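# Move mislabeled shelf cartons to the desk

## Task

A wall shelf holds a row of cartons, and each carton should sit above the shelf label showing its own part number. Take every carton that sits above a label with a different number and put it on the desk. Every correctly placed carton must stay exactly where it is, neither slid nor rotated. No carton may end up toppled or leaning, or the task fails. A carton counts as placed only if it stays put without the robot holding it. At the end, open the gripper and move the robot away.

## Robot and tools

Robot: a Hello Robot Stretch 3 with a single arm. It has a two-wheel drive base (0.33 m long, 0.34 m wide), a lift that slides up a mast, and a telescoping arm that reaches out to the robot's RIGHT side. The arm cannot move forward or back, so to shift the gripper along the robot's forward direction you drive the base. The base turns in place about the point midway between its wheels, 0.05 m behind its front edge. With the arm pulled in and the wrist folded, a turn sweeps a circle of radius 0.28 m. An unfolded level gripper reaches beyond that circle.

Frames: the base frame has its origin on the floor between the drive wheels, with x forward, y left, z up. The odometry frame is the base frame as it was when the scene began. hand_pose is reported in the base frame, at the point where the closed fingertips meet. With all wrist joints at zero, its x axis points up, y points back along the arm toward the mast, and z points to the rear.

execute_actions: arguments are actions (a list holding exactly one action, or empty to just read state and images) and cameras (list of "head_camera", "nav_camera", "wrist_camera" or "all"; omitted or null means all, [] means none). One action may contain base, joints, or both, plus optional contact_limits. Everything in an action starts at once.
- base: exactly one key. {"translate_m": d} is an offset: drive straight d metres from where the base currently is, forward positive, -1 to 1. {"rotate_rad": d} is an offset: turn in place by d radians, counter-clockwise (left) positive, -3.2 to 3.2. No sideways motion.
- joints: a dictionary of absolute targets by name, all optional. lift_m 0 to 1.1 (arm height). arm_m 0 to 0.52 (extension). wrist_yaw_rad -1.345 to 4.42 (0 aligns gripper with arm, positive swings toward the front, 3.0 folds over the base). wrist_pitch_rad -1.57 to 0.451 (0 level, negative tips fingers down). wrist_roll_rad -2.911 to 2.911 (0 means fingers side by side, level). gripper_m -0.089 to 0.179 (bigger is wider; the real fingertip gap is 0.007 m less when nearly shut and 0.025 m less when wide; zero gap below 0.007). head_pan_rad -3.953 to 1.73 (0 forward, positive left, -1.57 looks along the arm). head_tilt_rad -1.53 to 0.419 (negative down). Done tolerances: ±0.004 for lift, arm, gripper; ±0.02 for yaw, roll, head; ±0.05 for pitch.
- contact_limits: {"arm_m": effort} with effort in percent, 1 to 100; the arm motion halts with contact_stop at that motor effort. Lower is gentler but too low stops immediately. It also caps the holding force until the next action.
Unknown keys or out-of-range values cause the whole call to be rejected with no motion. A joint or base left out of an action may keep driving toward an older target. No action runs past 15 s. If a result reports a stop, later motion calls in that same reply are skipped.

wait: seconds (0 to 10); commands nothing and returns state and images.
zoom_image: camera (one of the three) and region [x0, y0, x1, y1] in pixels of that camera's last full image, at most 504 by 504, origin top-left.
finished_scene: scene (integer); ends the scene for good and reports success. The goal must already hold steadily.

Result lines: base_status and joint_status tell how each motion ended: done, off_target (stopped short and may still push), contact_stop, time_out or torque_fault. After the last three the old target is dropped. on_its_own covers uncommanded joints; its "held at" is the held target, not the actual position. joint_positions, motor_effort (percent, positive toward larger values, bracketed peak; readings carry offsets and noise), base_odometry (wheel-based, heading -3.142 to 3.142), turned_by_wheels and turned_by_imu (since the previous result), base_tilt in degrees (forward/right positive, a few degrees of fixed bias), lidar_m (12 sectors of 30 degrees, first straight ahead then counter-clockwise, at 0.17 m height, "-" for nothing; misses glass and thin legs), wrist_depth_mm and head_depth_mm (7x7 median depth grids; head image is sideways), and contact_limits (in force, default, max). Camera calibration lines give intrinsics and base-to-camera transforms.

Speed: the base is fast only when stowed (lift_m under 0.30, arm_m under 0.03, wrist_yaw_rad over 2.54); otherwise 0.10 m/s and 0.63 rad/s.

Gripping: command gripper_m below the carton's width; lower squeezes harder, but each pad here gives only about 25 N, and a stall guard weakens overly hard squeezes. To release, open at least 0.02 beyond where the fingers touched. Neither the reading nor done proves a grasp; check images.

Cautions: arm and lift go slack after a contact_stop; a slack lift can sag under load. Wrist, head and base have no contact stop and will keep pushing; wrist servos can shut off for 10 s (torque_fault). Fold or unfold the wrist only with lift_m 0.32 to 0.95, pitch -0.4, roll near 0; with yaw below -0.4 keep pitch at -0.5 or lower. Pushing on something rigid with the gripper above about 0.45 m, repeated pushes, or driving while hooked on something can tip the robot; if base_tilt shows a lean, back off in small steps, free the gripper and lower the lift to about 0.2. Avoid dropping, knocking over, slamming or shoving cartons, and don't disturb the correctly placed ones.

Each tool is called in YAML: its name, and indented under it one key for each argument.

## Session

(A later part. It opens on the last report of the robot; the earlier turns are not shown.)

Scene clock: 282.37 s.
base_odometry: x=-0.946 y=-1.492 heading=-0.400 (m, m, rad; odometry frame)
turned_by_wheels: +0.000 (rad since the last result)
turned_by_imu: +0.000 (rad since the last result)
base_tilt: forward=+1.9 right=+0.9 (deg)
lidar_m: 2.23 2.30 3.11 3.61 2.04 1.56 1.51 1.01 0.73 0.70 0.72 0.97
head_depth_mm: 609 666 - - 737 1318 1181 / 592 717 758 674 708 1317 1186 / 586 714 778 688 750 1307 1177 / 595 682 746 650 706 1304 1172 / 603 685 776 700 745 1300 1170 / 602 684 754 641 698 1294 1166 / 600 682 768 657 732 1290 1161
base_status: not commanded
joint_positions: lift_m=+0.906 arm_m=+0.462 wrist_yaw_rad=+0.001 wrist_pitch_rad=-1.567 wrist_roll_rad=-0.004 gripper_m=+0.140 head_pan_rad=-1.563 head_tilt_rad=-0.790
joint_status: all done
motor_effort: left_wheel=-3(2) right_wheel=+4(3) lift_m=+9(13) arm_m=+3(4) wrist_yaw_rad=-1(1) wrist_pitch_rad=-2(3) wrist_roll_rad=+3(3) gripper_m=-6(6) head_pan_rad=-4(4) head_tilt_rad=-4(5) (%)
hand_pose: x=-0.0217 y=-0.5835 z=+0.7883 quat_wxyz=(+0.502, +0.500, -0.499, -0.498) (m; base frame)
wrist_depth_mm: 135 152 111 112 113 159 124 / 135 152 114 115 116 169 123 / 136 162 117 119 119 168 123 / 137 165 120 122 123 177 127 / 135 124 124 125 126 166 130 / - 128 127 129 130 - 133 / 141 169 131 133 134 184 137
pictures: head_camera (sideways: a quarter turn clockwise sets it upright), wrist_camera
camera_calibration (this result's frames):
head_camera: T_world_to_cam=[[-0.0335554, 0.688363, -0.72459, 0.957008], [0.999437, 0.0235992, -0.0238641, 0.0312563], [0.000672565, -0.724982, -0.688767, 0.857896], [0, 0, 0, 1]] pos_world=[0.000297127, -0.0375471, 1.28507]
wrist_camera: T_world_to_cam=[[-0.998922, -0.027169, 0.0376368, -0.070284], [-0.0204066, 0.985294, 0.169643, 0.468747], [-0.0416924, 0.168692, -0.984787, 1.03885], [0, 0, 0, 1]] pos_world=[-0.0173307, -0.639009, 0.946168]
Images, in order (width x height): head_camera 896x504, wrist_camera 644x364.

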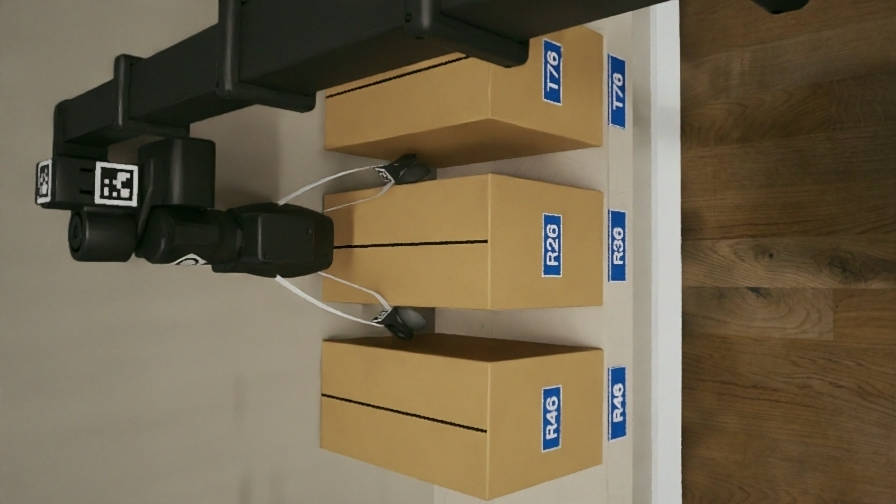

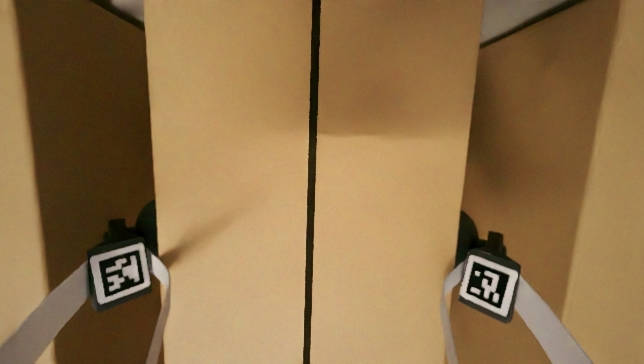

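execute_actions:
  actions:
    - {"joints":{"gripper_m":0.09}}
  cameras: []

execute_actions:
  actions:
    - {"joints":{"lift_m":0.95}}
  cameras: ["head_camera","wrist_camera"]

Scene clock: 286.67 s.
base_odometry: x=-0.946 y=-1.492 heading=-0.400 (m, m, rad; odometry frame)
turned_by_wheels: +0.000 (rad since the last result)
turned_by_imu: -0.001 (rad since the last result)
base_tilt: forward=+2.0 right=+0.9 (deg)
lidar_m: 2.23 2.31 3.09 3.62 2.05 1.56 1.52 1.01 0.73 0.70 0.72 0.97
head_depth_mm: 609 666 - - 736 1322 1181 / 587 710 761 674 711 1322 1185 / 586 717 780 686 752 1315 1178 / 596 682 747 650 706 1305 1180 / 603 685 774 701 748 1307 1165 / 604 684 753 642 698 1298 1167 / 604 682 769 658 733 1293 1160
base_status: not commanded
joint_positions: lift_m=+0.906 arm_m=+0.462 wrist_yaw_rad=+0.001 wrist_pitch_rad=-1.569 wrist_roll_rad=-0.004 gripper_m=+0.113 head_pan_rad=-1.563 head_tilt_rad=-0.790
joint_status: gripper_m off_target (ended at +0.113, target +0.090)
motor_effort: left_wheel=-3(3) right_wheel=+3(4) lift_m=+10(10) arm_m=+3(3) wrist_yaw_rad=-1(1) wrist_pitch_rad=-1(3) wrist_roll_rad=+3(3) gripper_m=-100(100) head_pan_rad=-4(5) head_tilt_rad=-4(4) (%)
hand_pose: x=-0.0217 y=-0.5831 z=+0.7883 quat_wxyz=(+0.502, +0.501, -0.499, -0.498) (m; base frame)
wrist_depth_mm: 135 151 112 113 114 160 124 / 135 152 115 116 117 169 123 / 136 162 118 119 120 168 123 / 136 164 121 122 123 178 127 / 135 126 125 126 127 165 131 / 131 129 128 130 131 155 134 / 140 180 133 134 135 185 138
pictures: none
No camera images: the call's "cameras" was empty. Leave "cameras" out to get every camera's image.

Scene clock: 287.93 s.
base_odometry: x=-0.946 y=-1.492 heading=-0.400 (m, m, rad; odometry frame)
turned_by_wheels: +0.000 (rad since the last result)
turned_by_imu: +0.000 (rad since the last result)
base_tilt: forward=+2.0 right=+0.8 (deg)
lidar_m: 2.23 2.31 3.11 3.61 2.05 1.56 1.52 1.01 0.73 0.70 0.72 0.97
head_depth_mm: 588 - 762 642 735 1326 1187 / - 689 761 671 712 1314 1182 / - 701 755 628 752 1319 1175 / 604 673 699 608 705 1310 1173 / 603 687 757 683 747 1299 1170 / 602 681 756 643 697 1288 1164 / 603 679 768 657 734 1293 1159
base_status: not commanded
joint_positions: lift_m=+0.949 arm_m=+0.462 wrist_yaw_rad=+0.001 wrist_pitch_rad=-1.568 wrist_roll_rad=-0.004 gripper_m=+0.091 head_pan_rad=-1.563 head_tilt_rad=-0.790
joint_status: all done
on_its_own: gripper_m moved -0.022 to your old target +0.090
motor_effort: left_wheel=-3(3) right_wheel=+3(4) lift_m=+45(48) arm_m=+4(3) wrist_yaw_rad=-1(1) wrist_pitch_rad=-2(2) wrist_roll_rad=+3(3) gripper_m=-97(100) head_pan_rad=-5(4) head_tilt_rad=-4(4) (%)
hand_pose: x=-0.0217 y=-0.5832 z=+0.8316 quat_wxyz=(+0.502, +0.501, -0.499, -0.498) (m; base frame)
wrist_depth_mm: 148 151 113 114 115 161 156 / 152 155 116 117 118 170 160 / 157 163 119 120 121 169 165 / 162 164 123 123 125 178 170 / 166 127 126 128 129 176 174 / 170 130 130 131 133 178 180 / 177 181 135 136 137 187 186
pictures: head_camera (sideways: a quarter turn clockwise sets it upright), wrist_camera
camera_calibration (this result's frames):
head_camera: T_world_to_cam=[[-0.0335555, 0.688363, -0.724589, 0.957007], [0.999437, 0.0235994, -0.0238641, 0.0312562], [0.000672737, -0.724982, -0.688768, 0.857896], [0, 0, 0, 1]] pos_world=[0.000297136, -0.0375471, 1.28507]
wrist_camera: T_world_to_cam=[[-0.998922, -0.0272151, 0.0376026, -0.0719063], [-0.0204031, 0.985071, 0.170938, 0.459884], [-0.0416933, 0.169986, -0.984564, 1.08206], [0, 0, 0, 1]] pos_world=[-0.017331, -0.638911, 0.98945]
Images, in order (width x height): head_camera 896x504, wrist_camera 644x364.

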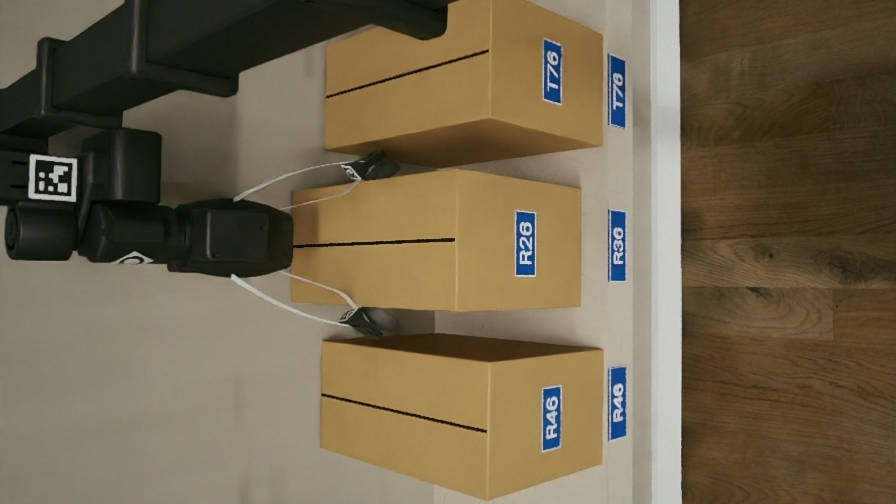

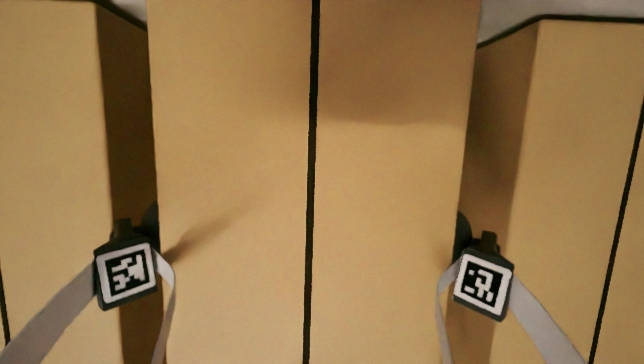

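execute_actions:
  actions:
    - {"joints":{"arm_m":0.05,"gripper_m":0.096,"lift_m":0.97}}
  cameras: ["head_camera"]

execute_actions:
  actions:
    - {"base":{"rotate_rad":1.68},"joints":{"head_pan_rad":0,"head_tilt_rad":-0.7,"lift_m":1.09}}
  cameras: []

execute_actions:
  actions:
    - {"base":{"translate_m":1.0}}
  cameras: ["wrist_camera"]

execute_actions:
  actions:
    - {"base":{"translate_m":1.0}}
  cameras: []

execute_actions:
  actions:
    - {"base":{"translate_m":0.8}}

Scene clock: 316.27 s.
base_odometry: x=-0.946 y=-1.492 heading=-0.400 (m, m, rad; odometry frame)
turned_by_wheels: +0.000 (rad since the last result)
turned_by_imu: -0.001 (rad since the last result)
base_tilt: forward=+2.0 right=+0.8 (deg)
lidar_m: 2.23 2.30 3.09 3.62 2.04 1.56 1.52 1.01 0.73 0.70 0.72 0.97
head_depth_mm: 608 671 - - - 1332 1188 / 608 676 - - - 1317 384 / 607 689 753 - - - 358 / 604 689 758 - - - 357 / 605 685 773 855 763 419 362 / 602 683 758 642 698 1297 1147 / 602 682 766 655 735 1286 1163
base_status: not commanded
joint_positions: lift_m=+0.969 arm_m=+0.050 wrist_yaw_rad=+0.001 wrist_pitch_rad=-1.568 wrist_roll_rad=-0.004 gripper_m=+0.097 head_pan_rad=-1.563 head_tilt_rad=-0.790
joint_status: all done
motor_effort: left_wheel=-3(2) right_wheel=+3(3) lift_m=+45(47) arm_m=-3(3) wrist_yaw_rad=-1(1) wrist_pitch_rad=-2(2) wrist_roll_rad=+3(3) gripper_m=-61(66) head_pan_rad=-5(4) head_tilt_rad=-4(5) (%)
hand_pose: x=-0.0217 y=-0.1719 z=+0.8516 quat_wxyz=(+0.502, +0.501, -0.499, -0.498) (m; base frame)
wrist_depth_mm: 930 930 113 114 115 959 971 / 942 930 116 116 118 971 999 / 981 955 119 120 121 - - / 989 - 123 124 125 - - / - 127 126 128 128 - - / - 131 130 131 132 - - / - - 135 135 137 - -
pictures: head_camera (sideways: a quarter turn clockwise sets it upright)
camera_calibration (this result's frames):
head_camera: T_world_to_cam=[[-0.0335552, 0.688364, -0.724589, 0.957007], [0.999437, 0.023599, -0.0238641, 0.0312562], [0.000672387, -0.724981, -0.688768, 0.857897], [0, 0, 0, 1]] pos_world=[0.000297118, -0.0375471, 1.28507]
Images, in order (width x height): head_camera 896x504.

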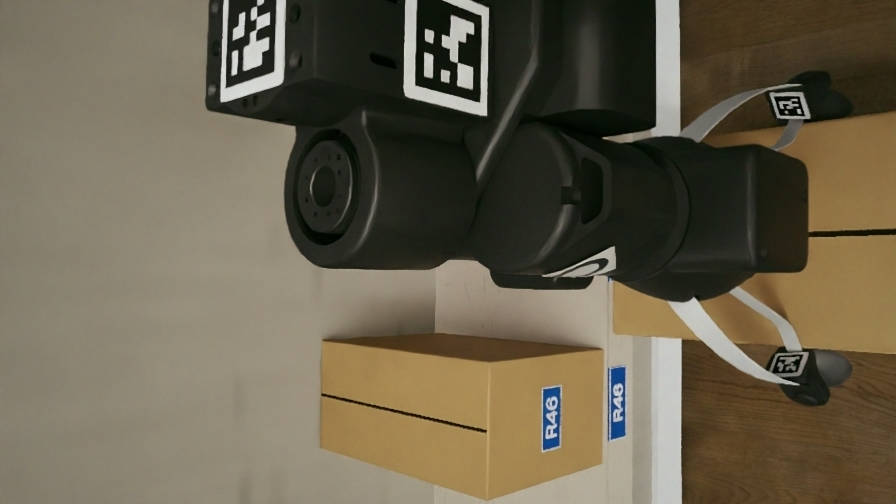

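Scene clock: 319.90 s.
base_odometry: x=-0.946 y=-1.492 heading=+1.280 (m, m, rad; odometry frame)
turned_by_wheels: +1.680 (rad since the last result)
turned_by_imu: +1.701 (rad since the last result)
base_tilt: forward=+2.0 right=+0.7 (deg)
lidar_m: 3.62 1.56 1.53 1.51 0.91 0.71 0.70 0.75 1.10 2.23 2.38 3.42
head_depth_mm: 3525 3603 2602 2021 1657 1407 1217 / 3369 3401 2575 2021 1657 1405 1215 / 3562 3522 2578 2002 1641 1399 1210 / 3546 3517 2521 2009 1652 1394 1211 / 3571 3500 2519 1976 1626 1388 1207 / 3589 3476 2523 1984 1633 1381 1202 / 3654 3390 2473 1965 1620 1379 1190
base_status: done
joint_positions: lift_m=+1.089 arm_m=+0.050 wrist_yaw_rad=+0.001 wrist_pitch_rad=-1.568 wrist_roll_rad=-0.004 gripper_m=+0.097 head_pan_rad=-0.007 head_tilt_rad=-0.705
joint_status: all done
motor_effort: left_wheel=-3(10) right_wheel=+3(8) lift_m=+46(47) arm_m=-4(3) wrist_yaw_rad=-1(1) wrist_pitch_rad=-1(2) wrist_roll_rad=+3(3) gripper_m=-62(63) head_pan_rad=+4(48) head_tilt_rad=+2(9) (%)
hand_pose: x=-0.0217 y=-0.1719 z=+0.9716 quat_wxyz=(+0.502, +0.501, -0.499, -0.498) (m; base frame)
wrist_depth_mm: - - 113 114 115 - 816 / - - 116 117 118 - 504 / - - 119 120 121 - 490 / - - 123 124 124 - 513 / - 127 127 128 129 - 479 / - 131 130 132 132 753 529 / - - 134 135 137 - 548
pictures: none
No camera images: the call's "cameras" was empty. Leave "cameras" out to get every camera's image.

Scene clock: 331.13 s.
base_odometry: x=-0.659 y=-0.534 heading=+1.280 (m, m, rad; odometry frame)
turned_by_wheels: +0.000 (rad since the last result)
turned_by_imu: +0.001 (rad since the last result)
base_tilt: forward=+2.0 right=+0.8 (deg)
lidar_m: 2.68 1.64 1.24 1.04 1.52 1.72 1.69 1.80 2.36 2.32 2.49 2.67
head_depth_mm: 2535 2909 2605 2026 1667 1401 1229 / 2560 2959 2614 1991 1664 1415 1216 / 2589 2955 2560 1999 1641 1400 1214 / 2579 3008 2560 2004 1635 1390 1210 / 2502 3024 2502 1983 1627 1391 1212 / 2447 2962 2516 1978 1633 1386 1205 / 2741 3028 2501 1972 1614 1386 1201
base_status: done
joint_positions: lift_m=+1.089 arm_m=+0.050 wrist_yaw_rad=+0.001 wrist_pitch_rad=-1.568 wrist_roll_rad=-0.004 gripper_m=+0.097 head_pan_rad=-0.007 head_tilt_rad=-0.705
joint_status: not commanded
motor_effort: left_wheel=-4(5) right_wheel=+3(8) lift_m=+46(46) arm_m=-4(3) wrist_yaw_rad=-1(1) wrist_pitch_rad=-2(2) wrist_roll_rad=+3(3) gripper_m=-60(62) head_pan_rad=+4(4) head_tilt_rad=+2(2) (%)
hand_pose: x=-0.0217 y=-0.1719 z=+0.9716 quat_wxyz=(+0.502, +0.501, -0.499, -0.498) (m; base frame)
wrist_depth_mm: - - 113 114 115 - - / - - 116 117 118 - - / - - 119 120 121 - - / - - 122 124 125 - - / - 127 126 127 129 - - / - 131 130 131 133 - - / - - 134 136 137 - -
pictures: wrist_camera
camera_calibration (this result's frames):
wrist_camera: T_world_to_cam=[[-0.998922, -0.0272205, 0.037612, -0.0659869], [-0.0204217, 0.985131, 0.170586, 0.0311707], [-0.0416962, 0.169634, -0.984625, 1.14997], [0, 0, 0, 1]] pos_world=[-0.0173299, -0.227578, 1.12945]
Images, in order (width x height): wrist_camera 644x364.

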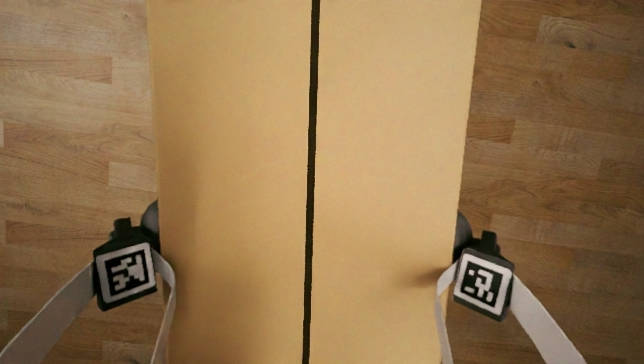

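Scene clock: 342.37 s.
base_odometry: x=-0.372 y=+0.424 heading=+1.280 (m, m, rad; odometry frame)
turned_by_wheels: +0.000 (rad since the last result)
turned_by_imu: +0.001 (rad since the last result)
base_tilt: forward=+1.9 right=+0.9 (deg)
lidar_m: 1.69 1.73 0.99 1.00 1.31 2.10 2.68 2.86 2.45 2.42 2.57 1.77
head_depth_mm: 1767 1595 2239 2032 1658 1410 1217 / 1787 1587 2264 2028 1667 1400 1219 / 1801 1563 2254 2001 1642 1401 1215 / 1807 1552 2272 2009 1648 1400 1203 / 1833 1536 2270 1989 1628 1387 1207 / 1784 1335 2209 1952 1634 1386 1204 / 1848 1436 2307 1966 1625 1378 1201
base_status: done
joint_positions: lift_m=+1.089 arm_m=+0.050 wrist_yaw_rad=+0.001 wrist_pitch_rad=-1.568 wrist_roll_rad=-0.004 gripper_m=+0.097 head_pan_rad=-0.007 head_tilt_rad=-0.704
joint_status: not commanded
motor_effort: left_wheel=-4(5) right_wheel=+3(8) lift_m=+46(46) arm_m=-3(3) wrist_yaw_rad=-1(1) wrist_pitch_rad=-2(2) wrist_roll_rad=+3(4) gripper_m=-63(61) head_pan_rad=+3(4) head_tilt_rad=+2(2) (%)
hand_pose: x=-0.0217 y=-0.1719 z=+0.9716 quat_wxyz=(+0.502, +0.501, -0.499, -0.498) (m; base frame)
wrist_depth_mm: - - 113 114 115 - - / - - 116 116 118 - - / - - 119 120 121 - - / - - 122 124 125 - - / - 127 127 127 128 - - / - 131 130 131 133 - - / - - 135 136 138 - -
pictures: none
No camera images: the call's "cameras" was empty. Leave "cameras" out to get every camera's image.

Scene clock: 351.60 s.
base_odometry: x=-0.142 y=+1.190 heading=+1.280 (m, m, rad; odometry frame)
turned_by_wheels: +0.000 (rad since the last result)
turned_by_imu: +0.001 (rad since the last result)
base_tilt: forward=+2.0 right=+0.9 (deg)
lidar_m: 1.28 0.92 1.27 1.25 1.19 1.40 3.45 3.22 2.53 2.47 1.15 1.30
head_depth_mm: 1079 1206 1149 898 734 1418 1217 / 1090 1212 1148 888 750 1401 1218 / 1092 1231 1131 885 747 1400 1209 / 1105 1236 1127 885 746 1397 1211 / 1110 1245 1118 878 760 1380 1202 / 1123 1249 1069 873 756 1378 1209 / 1128 1267 783 740 771 1351 1199
base_status: done
joint_positions: lift_m=+1.089 arm_m=+0.050 wrist_yaw_rad=+0.001 wrist_pitch_rad=-1.568 wrist_roll_rad=-0.004 gripper_m=+0.097 head_pan_rad=-0.007 head_tilt_rad=-0.704
joint_status: not commanded
motor_effort: left_wheel=-3(6) right_wheel=+4(9) lift_m=+46(46) arm_m=-3(4) wrist_yaw_rad=-1(1) wrist_pitch_rad=-2(2) wrist_roll_rad=+3(3) gripper_m=-61(61) head_pan_rad=+4(4) head_tilt_rad=+1(2) (%)
hand_pose: x=-0.0217 y=-0.1719 z=+0.9716 quat_wxyz=(+0.502, +0.501, -0.499, -0.498) (m; base frame)
wrist_depth_mm: - - 113 114 115 - - / - - 116 117 118 - - / - - 119 121 121 - - / - - 123 123 124 - - / - 127 126 127 129 - - / - 131 130 131 132 - - / - - 135 136 137 - -
pictures: head_camera (sideways: a quarter turn clockwise sets it upright), nav_camera (sideways: a quarter turn counterclockwise sets it upright), wrist_camera
camera_calibration (this result's frames):
head_camera: T_world_to_cam=[[-0.624335, -0.0239217, -0.78079, 1.03386], [-0.00685222, 0.99966, -0.0251482, 0.0390691], [0.781126, -0.0103508, -0.624287, 0.769262], [0, 0, 0, 1]] pos_world=[0.0448532, -0.0063617, 1.28845]
nav_camera: T_world_to_cam=[[0.618337, 0.0298242, 0.785347, -0.98444], [-0.0123189, -0.998789, 0.0476291, -0.00996354], [0.785817, -0.0391255, -0.617221, 0.760348], [0, 0, 0, 1]] pos_world=[0.011099, 0.0491577, 1.2429]
wrist_camera: T_world_to_cam=[[-0.998922, -0.0272208, 0.037612, -0.065987], [-0.020422, 0.985131, 0.170586, 0.0311709], [-0.0416962, 0.169634, -0.984625, 1.14997], [0, 0, 0, 1]] pos_world=[-0.0173299, -0.227578, 1.12945]
Images, in order (width x height): head_camera 896x504, nav_camera 672x504, wrist_camera 644x364.

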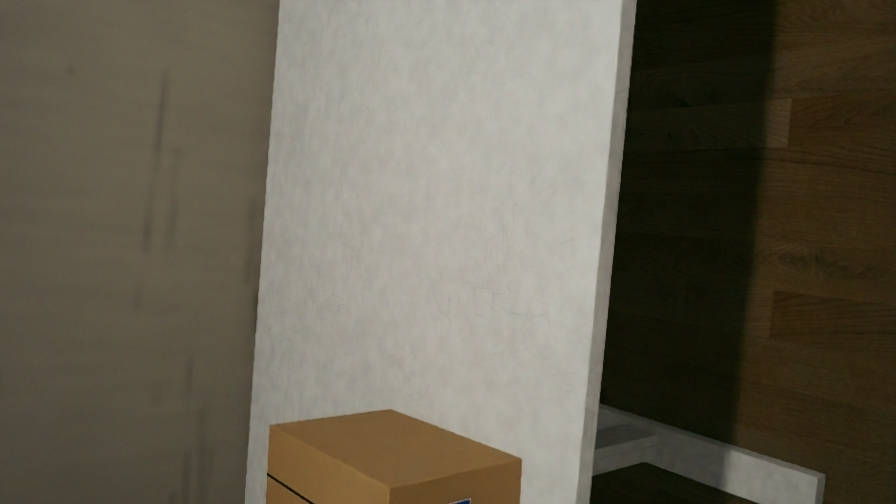

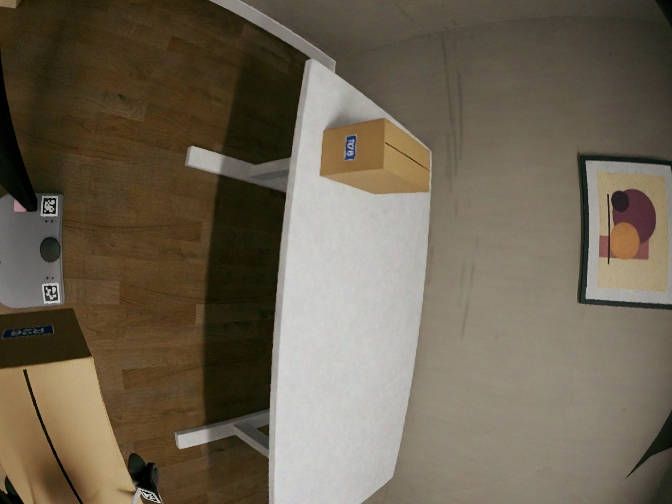

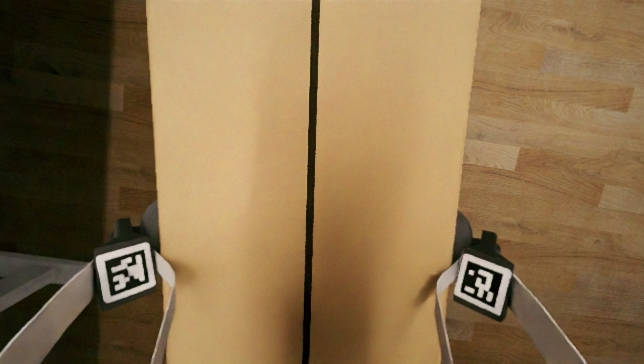

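execute_actions:
  actions:
    - {"base":{"translate_m":0.15}}
  cameras: []

execute_actions:
  actions:
    - {"base":{"rotate_rad":1.42},"joints":{"head_pan_rad":-1.57,"head_tilt_rad":-0.8}}
  cameras: ["nav_camera"]

execute_actions:
  actions:
    - {"joints":{"arm_m":0.45,"lift_m":1.0}}
  cameras: ["head_camera","nav_camera"]

Scene clock: 358.33 s.
base_odometry: x=-0.099 y=+1.334 heading=+1.279 (m, m, rad; odometry frame)
turned_by_wheels: +0.000 (rad since the last result)
turned_by_imu: -0.001 (rad since the last result)
base_tilt: forward=+2.0 right=+0.9 (deg)
lidar_m: 1.12 0.78 1.25 1.24 1.32 1.51 3.59 3.23 2.52 2.49 1.06 1.15
head_depth_mm: 951 1059 1129 898 737 622 1195 / 958 1075 1136 891 733 621 1215 / 964 1078 1129 886 728 618 1216 / 971 1084 1122 882 725 629 1216 / 977 1100 1123 878 722 626 1208 / 981 1108 1114 872 719 623 1206 / 991 1110 1103 693 680 637 1185
base_status: done
joint_positions: lift_m=+1.089 arm_m=+0.050 wrist_yaw_rad=+0.001 wrist_pitch_rad=-1.568 wrist_roll_rad=-0.004 gripper_m=+0.097 head_pan_rad=-0.007 head_tilt_rad=-0.704
joint_status: not commanded
motor_effort: left_wheel=-3(6) right_wheel=+3(10) lift_m=+46(46) arm_m=-4(3) wrist_yaw_rad=-1(1) wrist_pitch_rad=-2(2) wrist_roll_rad=+3(3) gripper_m=-61(62) head_pan_rad=+4(3) head_tilt_rad=+2(3) (%)
hand_pose: x=-0.0217 y=-0.1719 z=+0.9716 quat_wxyz=(+0.502, +0.501, -0.499, -0.498) (m; base frame)
wrist_depth_mm: - - 113 114 115 - - / - - 116 117 118 - - / - - 119 121 121 - - / - - 123 124 125 - - / - 128 126 128 128 - - / 440 131 130 131 132 - - / - - 134 136 137 - -
pictures: none
No camera images: the call's "cameras" was empty. Leave "cameras" out to get every camera's image.

Scene clock: 361.57 s.
base_odometry: x=-0.099 y=+1.334 heading=+2.699 (m, m, rad; odometry frame)
turned_by_wheels: +1.420 (rad since the last result)
turned_by_imu: +1.438 (rad since the last result)
base_tilt: forward=+2.0 right=+0.7 (deg)
lidar_m: 1.24 1.07 1.51 3.58 3.67 2.63 2.49 1.06 1.10 1.13 0.78 1.31
head_depth_mm: - - 936 813 683 1263 1183 / - - - - - 295 - / - - - - - 294 - / 978 - - - - 293 - / 995 1113 971 815 330 292 - / 987 1109 966 792 672 617 1166 / 984 1099 964 786 667 1253 1159
base_status: done
joint_positions: lift_m=+1.089 arm_m=+0.050 wrist_yaw_rad=+0.001 wrist_pitch_rad=-1.568 wrist_roll_rad=-0.004 gripper_m=+0.097 head_pan_rad=-1.563 head_tilt_rad=-0.790
joint_status: all done
motor_effort: left_wheel=-2(9) right_wheel=+3(9) lift_m=+46(46) arm_m=-3(3) wrist_yaw_rad=-1(1) wrist_pitch_rad=-2(2) wrist_roll_rad=+2(3) gripper_m=-63(61) head_pan_rad=-4(48) head_tilt_rad=-4(14) (%)
hand_pose: x=-0.0217 y=-0.1719 z=+0.9716 quat_wxyz=(+0.502, +0.501, -0.499, -0.498) (m; base frame)
wrist_depth_mm: 370 368 113 113 115 388 392 / - - 116 117 118 - - / - - 119 120 121 - - / - - 123 124 125 - - / - 127 127 128 129 - - / - 131 130 132 133 - - / - - 134 135 137 - -
pictures: nav_camera (sideways: a quarter turn counterclockwise sets it upright)
camera_calibration (this result's frames):
nav_camera: T_world_to_cam=[[0.0395189, -0.682521, 0.729797, -0.908505], [-0.99883, -0.0066142, 0.0479015, -0.00429506], [-0.0278667, -0.730836, -0.681984, 0.849553], [0, 0, 0, 1]] pos_world=[0.0552874, 0.000782282, 1.24261]
Images, in order (width x height): nav_camera 672x504.

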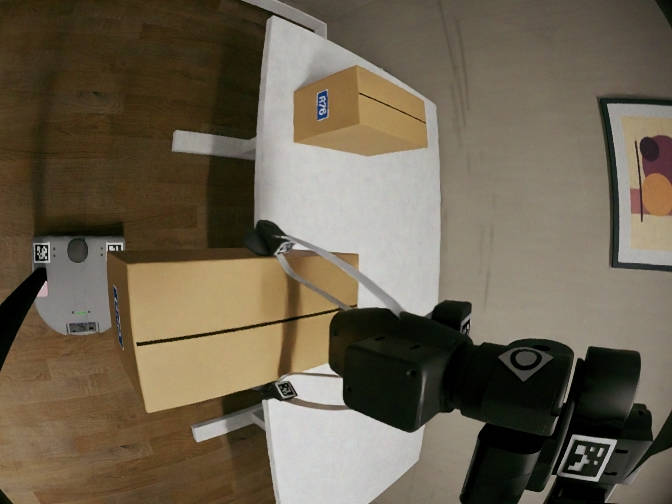

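Scene clock: 365.70 s.
base_odometry: x=-0.099 y=+1.334 heading=+2.699 (m, m, rad; odometry frame)
turned_by_wheels: +0.000 (rad since the last result)
turned_by_imu: -0.001 (rad since the last result)
base_tilt: forward=+2.1 right=+0.8 (deg)
lidar_m: 1.24 1.07 1.51 3.59 3.70 2.63 2.49 1.06 1.10 1.13 0.78 1.30
head_depth_mm: - 1150 993 811 685 1295 1180 / 1035 1139 987 805 682 1302 1179 / - 1122 681 577 664 1287 1174 / 992 1114 634 562 645 1282 1180 / 996 1106 926 751 658 1267 1169 / 990 1103 964 790 669 1273 1175 / 987 1095 964 787 669 1271 1162
base_status: not commanded
joint_positions: lift_m=+1.001 arm_m=+0.450 wrist_yaw_rad=+0.001 wrist_pitch_rad=-1.568 wrist_roll_rad=-0.004 gripper_m=+0.097 head_pan_rad=-1.563 head_tilt_rad=-0.790
joint_status: all done
motor_effort: left_wheel=-3(3) right_wheel=+3(3) lift_m=+13(42) arm_m=+4(5) wrist_yaw_rad=-1(0) wrist_pitch_rad=-2(2) wrist_roll_rad=+3(3) gripper_m=-60(61) head_pan_rad=-4(5) head_tilt_rad=-4(4) (%)
hand_pose: x=-0.0217 y=-0.5713 z=+0.8831 quat_wxyz=(+0.502, +0.501, -0.499, -0.498) (m; base frame)
wrist_depth_mm: 292 294 113 114 115 303 304 / 299 296 116 117 118 311 314 / 305 306 120 120 121 318 322 / 318 318 123 124 125 331 334 / 324 127 126 128 128 341 343 / 326 131 130 132 132 349 352 / 349 350 134 136 138 362 364
pictures: head_camera (sideways: a quarter turn clockwise sets it upright), nav_camera (sideways: a quarter turn counterclockwise sets it upright)
camera_calibration (this result's frames):
head_camera: T_world_to_cam=[[-0.0335907, 0.688339, -0.724611, 0.957036], [0.999435, 0.0236499, -0.0238646, 0.0312569], [0.000710062, -0.725003, -0.688745, 0.857867], [0, 0, 0, 1]] pos_world=[0.000299064, -0.037548, 1.28508]
nav_camera: T_world_to_cam=[[0.0394075, -0.682666, 0.729667, -0.908336], [-0.998831, -0.00645874, 0.0479017, -0.00429533], [-0.0279881, -0.730702, -0.682123, 0.849735], [0, 0, 0, 1]] pos_world=[0.0552874, 0.000785438, 1.24261]
Images, in order (width x height): head_camera 896x504, nav_camera 672x504.

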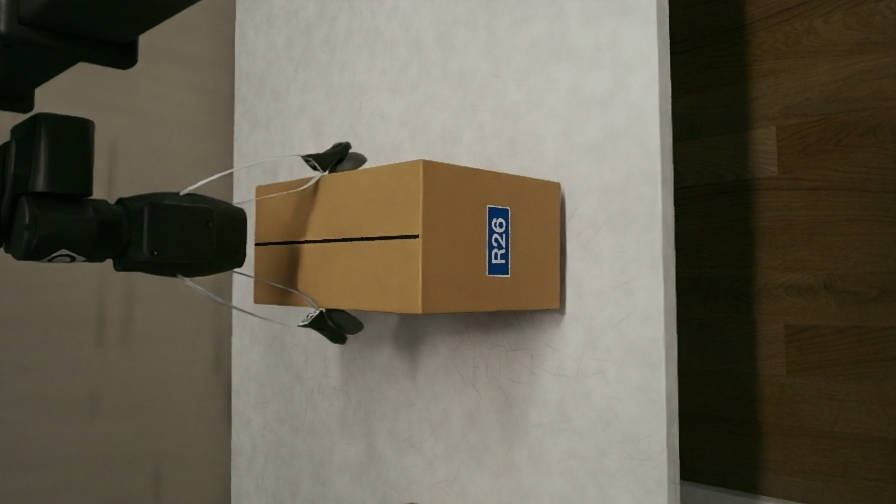

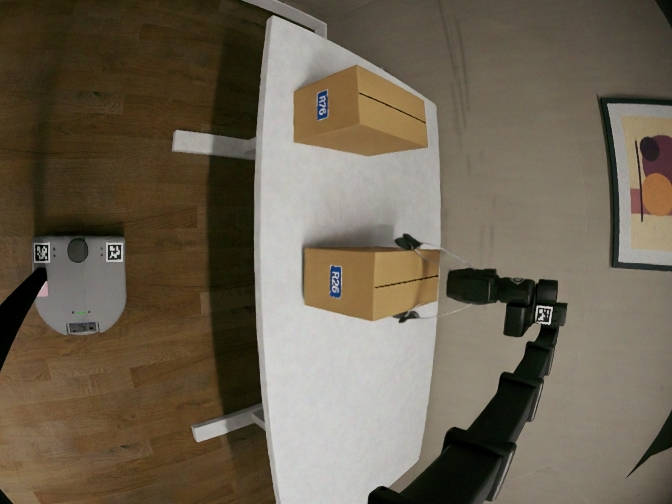

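execute_actions:
  actions:
    - {"joints":{"lift_m":0.986}}
  cameras: []

execute_actions:
  actions:
    - {"joints":{"gripper_m":0.17}}
  cameras: []

wait:
  seconds: 1

execute_actions:
  actions:
    - {"joints":{"lift_m":1.09}}
  cameras: []

execute_actions:
  actions:
    - {"joints":{"arm_m":0.0}}
  cameras: ["nav_camera"]

Scene clock: 369.37 s.
base_odometry: x=-0.099 y=+1.334 heading=+2.699 (m, m, rad; odometry frame)
turned_by_wheels: +0.000 (rad since the last result)
turned_by_imu: -0.001 (rad since the last result)
base_tilt: forward=+2.0 right=+0.9 (deg)
lidar_m: 1.24 1.07 1.51 3.58 3.70 2.64 2.49 1.06 1.10 1.13 0.78 1.30
head_depth_mm: - 1159 993 808 684 1292 1184 / 1038 1132 985 804 681 1287 1177 / - 1122 707 586 662 1281 1176 / 999 - 659 575 647 1281 1172 / 998 1105 969 755 659 1274 1171 / 987 1105 959 794 668 1277 1163 / 990 1094 955 785 666 1267 1162
base_status: not commanded
joint_positions: lift_m=+0.987 arm_m=+0.450 wrist_yaw_rad=+0.001 wrist_pitch_rad=-1.568 wrist_roll_rad=-0.004 gripper_m=+0.097 head_pan_rad=-1.563 head_tilt_rad=-0.790
joint_status: all done
motor_effort: left_wheel=-3(3) right_wheel=+4(3) lift_m=+13(14) arm_m=+4(4) wrist_yaw_rad=-1(1) wrist_pitch_rad=-2(2) wrist_roll_rad=+3(3) gripper_m=-61(62) head_pan_rad=-5(4) head_tilt_rad=-5(5) (%)
hand_pose: x=-0.0217 y=-0.5713 z=+0.8691 quat_wxyz=(+0.502, +0.501, -0.499, -0.498) (m; base frame)
wrist_depth_mm: 279 277 113 114 115 289 292 / 286 285 116 117 118 300 301 / 294 295 119 120 121 305 309 / 302 302 123 124 125 318 319 / 311 127 126 128 128 325 328 / 317 131 130 131 132 332 336 / 331 329 134 135 137 346 347
pictures: none
No camera images: the call's "cameras" was empty. Leave "cameras" out to get every camera's image.

Scene clock: 370.60 s.
base_odometry: x=-0.099 y=+1.334 heading=+2.699 (m, m, rad; odometry frame)
turned_by_wheels: +0.000 (rad since the last result)
turned_by_imu: +0.000 (rad since the last result)
base_tilt: forward=+2.0 right=+0.8 (deg)
lidar_m: 1.24 1.07 1.51 3.59 3.68 2.64 2.49 1.06 1.10 1.13 0.78 1.30
head_depth_mm: - 1154 993 811 684 1291 1183 / 1036 1132 986 803 680 1286 1182 / - 1129 903 596 664 1274 1178 / 996 - 664 579 648 1280 1171 / 997 1109 968 753 660 1281 1175 / 991 1104 965 793 669 1270 1162 / 985 1097 960 787 666 1264 1167
base_status: not commanded
joint_positions: lift_m=+0.987 arm_m=+0.450 wrist_yaw_rad=+0.001 wrist_pitch_rad=-1.568 wrist_roll_rad=-0.004 gripper_m=+0.151 head_pan_rad=-1.563 head_tilt_rad=-0.790
joint_status: gripper_m off_target (ended at +0.151, target +0.170)
motor_effort: left_wheel=-3(3) right_wheel=+3(4) lift_m=+13(13) arm_m=+3(4) wrist_yaw_rad=-1(1) wrist_pitch_rad=-2(2) wrist_roll_rad=+3(3) gripper_m=+98(100) head_pan_rad=-5(5) head_tilt_rad=-4(5) (%)
hand_pose: x=-0.0217 y=-0.5713 z=+0.8691 quat_wxyz=(+0.502, +0.501, -0.499, -0.498) (m; base frame)
wrist_depth_mm: 277 277 116 117 118 288 289 / 287 286 120 120 122 298 301 / 293 295 123 124 125 307 311 / 302 306 126 127 129 318 319 / 310 130 130 131 133 323 327 / 314 324 134 136 137 - 338 / 333 331 138 140 141 345 347
pictures: none
No camera images: the call's "cameras" was empty. Leave "cameras" out to get every camera's image.

Scene clock: 371.60 s.
base_odometry: x=-0.099 y=+1.334 heading=+2.699 (m, m, rad; odometry frame)
turned_by_wheels: +0.000 (rad since the last result)
turned_by_imu: +0.000 (rad since the last result)
base_tilt: forward=+2.0 right=+1.0 (deg)
lidar_m: 1.24 1.07 1.51 3.59 3.68 2.64 2.49 1.06 1.11 1.13 0.78 1.30
head_depth_mm: - 1150 995 814 683 1292 1184 / 1032 1131 984 805 680 1290 1178 / - 1128 807 596 662 1284 1173 / 999 - 664 580 649 1286 1168 / 998 1110 955 755 661 1273 1172 / 991 1101 964 792 671 1272 1167 / 978 1096 955 785 666 1272 1160
base_status: not commanded
joint_positions: lift_m=+0.987 arm_m=+0.450 wrist_yaw_rad=+0.001 wrist_pitch_rad=-1.568 wrist_roll_rad=-0.004 gripper_m=+0.170 head_pan_rad=-1.563 head_tilt_rad=-0.790
joint_status: gripper_m off_target (ended at +0.151, target +0.170)
on_its_own: gripper_m moved +0.019 to your old target +0.170
motor_effort: left_wheel=-3(3) right_wheel=+3(4) lift_m=+13(13) arm_m=+3(4) wrist_yaw_rad=-1(1) wrist_pitch_rad=-2(2) wrist_roll_rad=+3(3) gripper_m=+0(100) head_pan_rad=-4(5) head_tilt_rad=-4(5) (%)
hand_pose: x=-0.0217 y=-0.5713 z=+0.8691 quat_wxyz=(+0.502, +0.501, -0.499, -0.498) (m; base frame)
wrist_depth_mm: 278 278 116 118 118 288 291 / 285 286 120 121 121 298 299 / 293 296 123 124 125 305 310 / 302 303 126 128 128 314 316 / 311 219 130 131 133 324 327 / - 324 134 136 137 - 341 / 330 331 139 140 141 344 353
wait: 1.00 s; at rest by 0.27 s
pictures: head_camera (sideways: a quarter turn clockwise sets it upright), nav_camera (sideways: a quarter turn counterclockwise sets it upright), wrist_camera
camera_calibration (this result's frames):
head_camera: T_world_to_cam=[[-0.0335905, 0.688339, -0.724611, 0.957036], [0.999435, 0.0236497, -0.0238646, 0.0312569], [0.00070989, -0.725003, -0.688745, 0.857867], [0, 0, 0, 1]] pos_world=[0.000299055, -0.037548, 1.28508]
nav_camera: T_world_to_cam=[[0.0394073, -0.682666, 0.729667, -0.908336], [-0.998831, -0.0064585, 0.0479017, -0.00429532], [-0.0279883, -0.730702, -0.682122, 0.849735], [0, 0, 0, 1]] pos_world=[0.0552874, 0.000785423, 1.24261]
wrist_camera: T_world_to_cam=[[-0.998922, -0.027207, 0.0376166, -0.0729991], [-0.0204151, 0.985162, 0.170411, 0.442271], [-0.0416948, 0.169459, -0.984655, 1.11672], [0, 0, 0, 1]] pos_world=[-0.0173297, -0.626933, 1.02697]
Images, in order (width x height): head_camera 896x504, nav_camera 672x504, wrist_camera 644x364.

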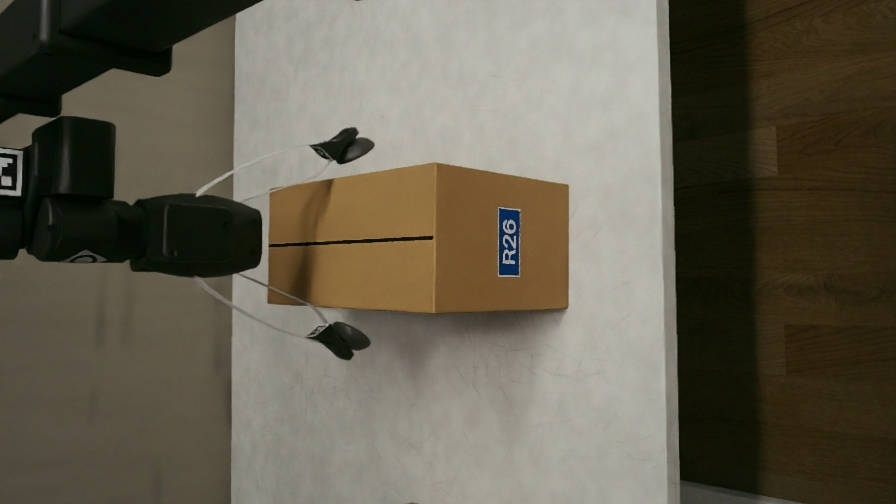

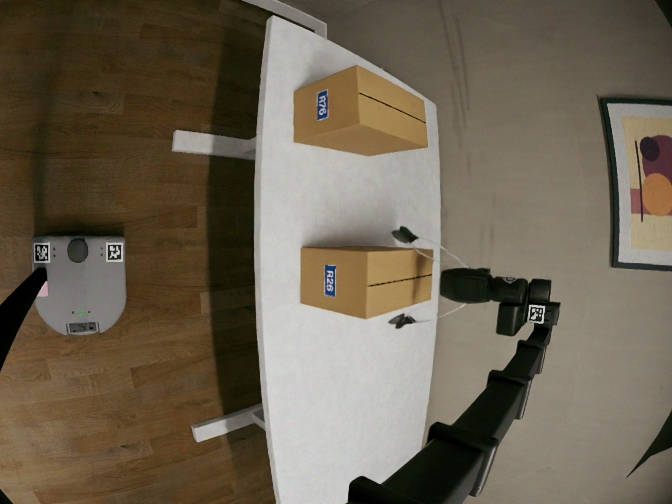

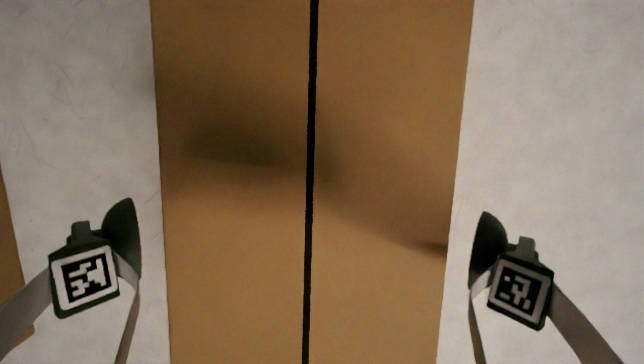

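Scene clock: 373.37 s.
base_odometry: x=-0.099 y=+1.334 heading=+2.699 (m, m, rad; odometry frame)
turned_by_wheels: +0.000 (rad since the last result)
turned_by_imu: +0.000 (rad since the last result)
base_tilt: forward=+2.0 right=+0.8 (deg)
lidar_m: 1.23 1.07 1.51 3.59 3.67 2.64 2.49 1.06 1.10 1.13 0.78 1.30
head_depth_mm: 1012 1139 992 810 686 1293 1187 / 1014 1139 985 809 681 1295 1180 / 1000 1120 921 597 664 1289 1173 / - 1115 662 579 649 1280 1172 / 992 1113 942 754 659 1279 1170 / 984 1103 961 790 670 1284 1170 / 983 1099 959 788 667 1260 1168
base_status: not commanded
joint_positions: lift_m=+1.089 arm_m=+0.450 wrist_yaw_rad=+0.001 wrist_pitch_rad=-1.568 wrist_roll_rad=-0.004 gripper_m=+0.170 head_pan_rad=-1.563 head_tilt_rad=-0.790
joint_status: all done
motor_effort: left_wheel=-3(3) right_wheel=+3(4) lift_m=+45(47) arm_m=+4(4) wrist_yaw_rad=-1(1) wrist_pitch_rad=-2(1) wrist_roll_rad=+3(3) gripper_m=+1(1) head_pan_rad=-5(5) head_tilt_rad=-4(4) (%)
hand_pose: x=-0.0217 y=-0.5713 z=+0.9716 quat_wxyz=(+0.502, +0.501, -0.499, -0.498) (m; base frame)
wrist_depth_mm: 373 375 378 377 384 389 389 / 384 388 219 218 392 401 402 / 356 391 225 225 398 407 413 / 353 406 233 230 419 422 423 / 345 419 239 237 431 433 438 / - 433 430 246 441 - 452 / - - 440 255 - - -
pictures: none
No camera images: the call's "cameras" was empty. Leave "cameras" out to get every camera's image.

Scene clock: 377.87 s.
base_odometry: x=-0.099 y=+1.334 heading=+2.699 (m, m, rad; odometry frame)
turned_by_wheels: +0.000 (rad since the last result)
turned_by_imu: -0.001 (rad since the last result)
base_tilt: forward=+1.9 right=+0.8 (deg)
lidar_m: 1.24 1.07 1.51 3.58 3.68 2.64 2.49 1.06 1.10 1.13 0.78 1.30
head_depth_mm: - - - - 670 - 1147 / - - - - - - 1129 / - - - - - - 1125 / 999 1107 - - - - 1132 / 998 1115 954 775 673 1297 1169 / 988 1107 963 792 671 1257 1140 / 980 1092 962 785 667 1265 1204
base_status: not commanded
joint_positions: lift_m=+1.089 arm_m=+0.000 wrist_yaw_rad=+0.001 wrist_pitch_rad=-1.568 wrist_roll_rad=-0.004 gripper_m=+0.170 head_pan_rad=-1.563 head_tilt_rad=-0.790
joint_status: all done
motor_effort: left_wheel=-3(3) right_wheel=+4(3) lift_m=+45(45) arm_m=-4(4) wrist_yaw_rad=+0(1) wrist_pitch_rad=-2(2) wrist_roll_rad=+3(3) gripper_m=+0(1) head_pan_rad=-4(4) head_tilt_rad=-4(4) (%)
hand_pose: x=-0.0217 y=-0.1220 z=+0.9716 quat_wxyz=(+0.502, +0.501, -0.499, -0.498) (m; base frame)
wrist_depth_mm: - - - - - - - / - - - - - - - / - - - - - - - / - - - - - - - / - - - - - - - / - - - - - - - / - - - - - - -
pictures: nav_camera (sideways: a quarter turn counterclockwise sets it upright)
camera_calibration (this result's frames):
nav_camera: T_world_to_cam=[[0.0394075, -0.68267, 0.729664, -0.908331], [-0.998831, -0.00645888, 0.0479017, -0.00429533], [-0.0279882, -0.730698, -0.682127, 0.84974], [0, 0, 0, 1]] pos_world=[0.0552874, 0.000785757, 1.24261]
Images, in order (width x height): nav_camera 672x504.

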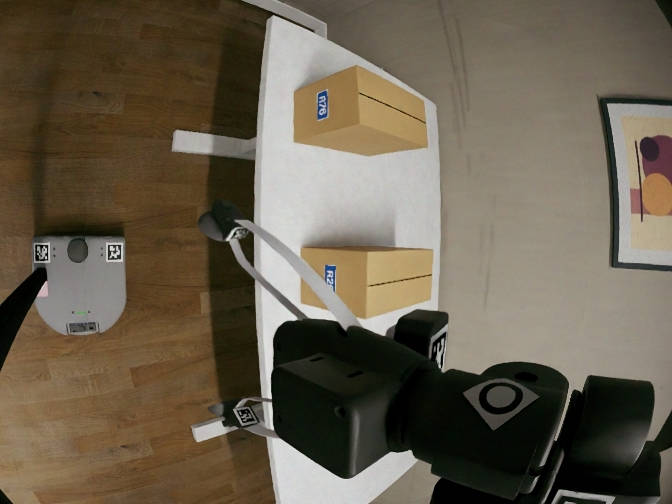

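finished_scene:
  scene: 1

The scene is finished: the task was done.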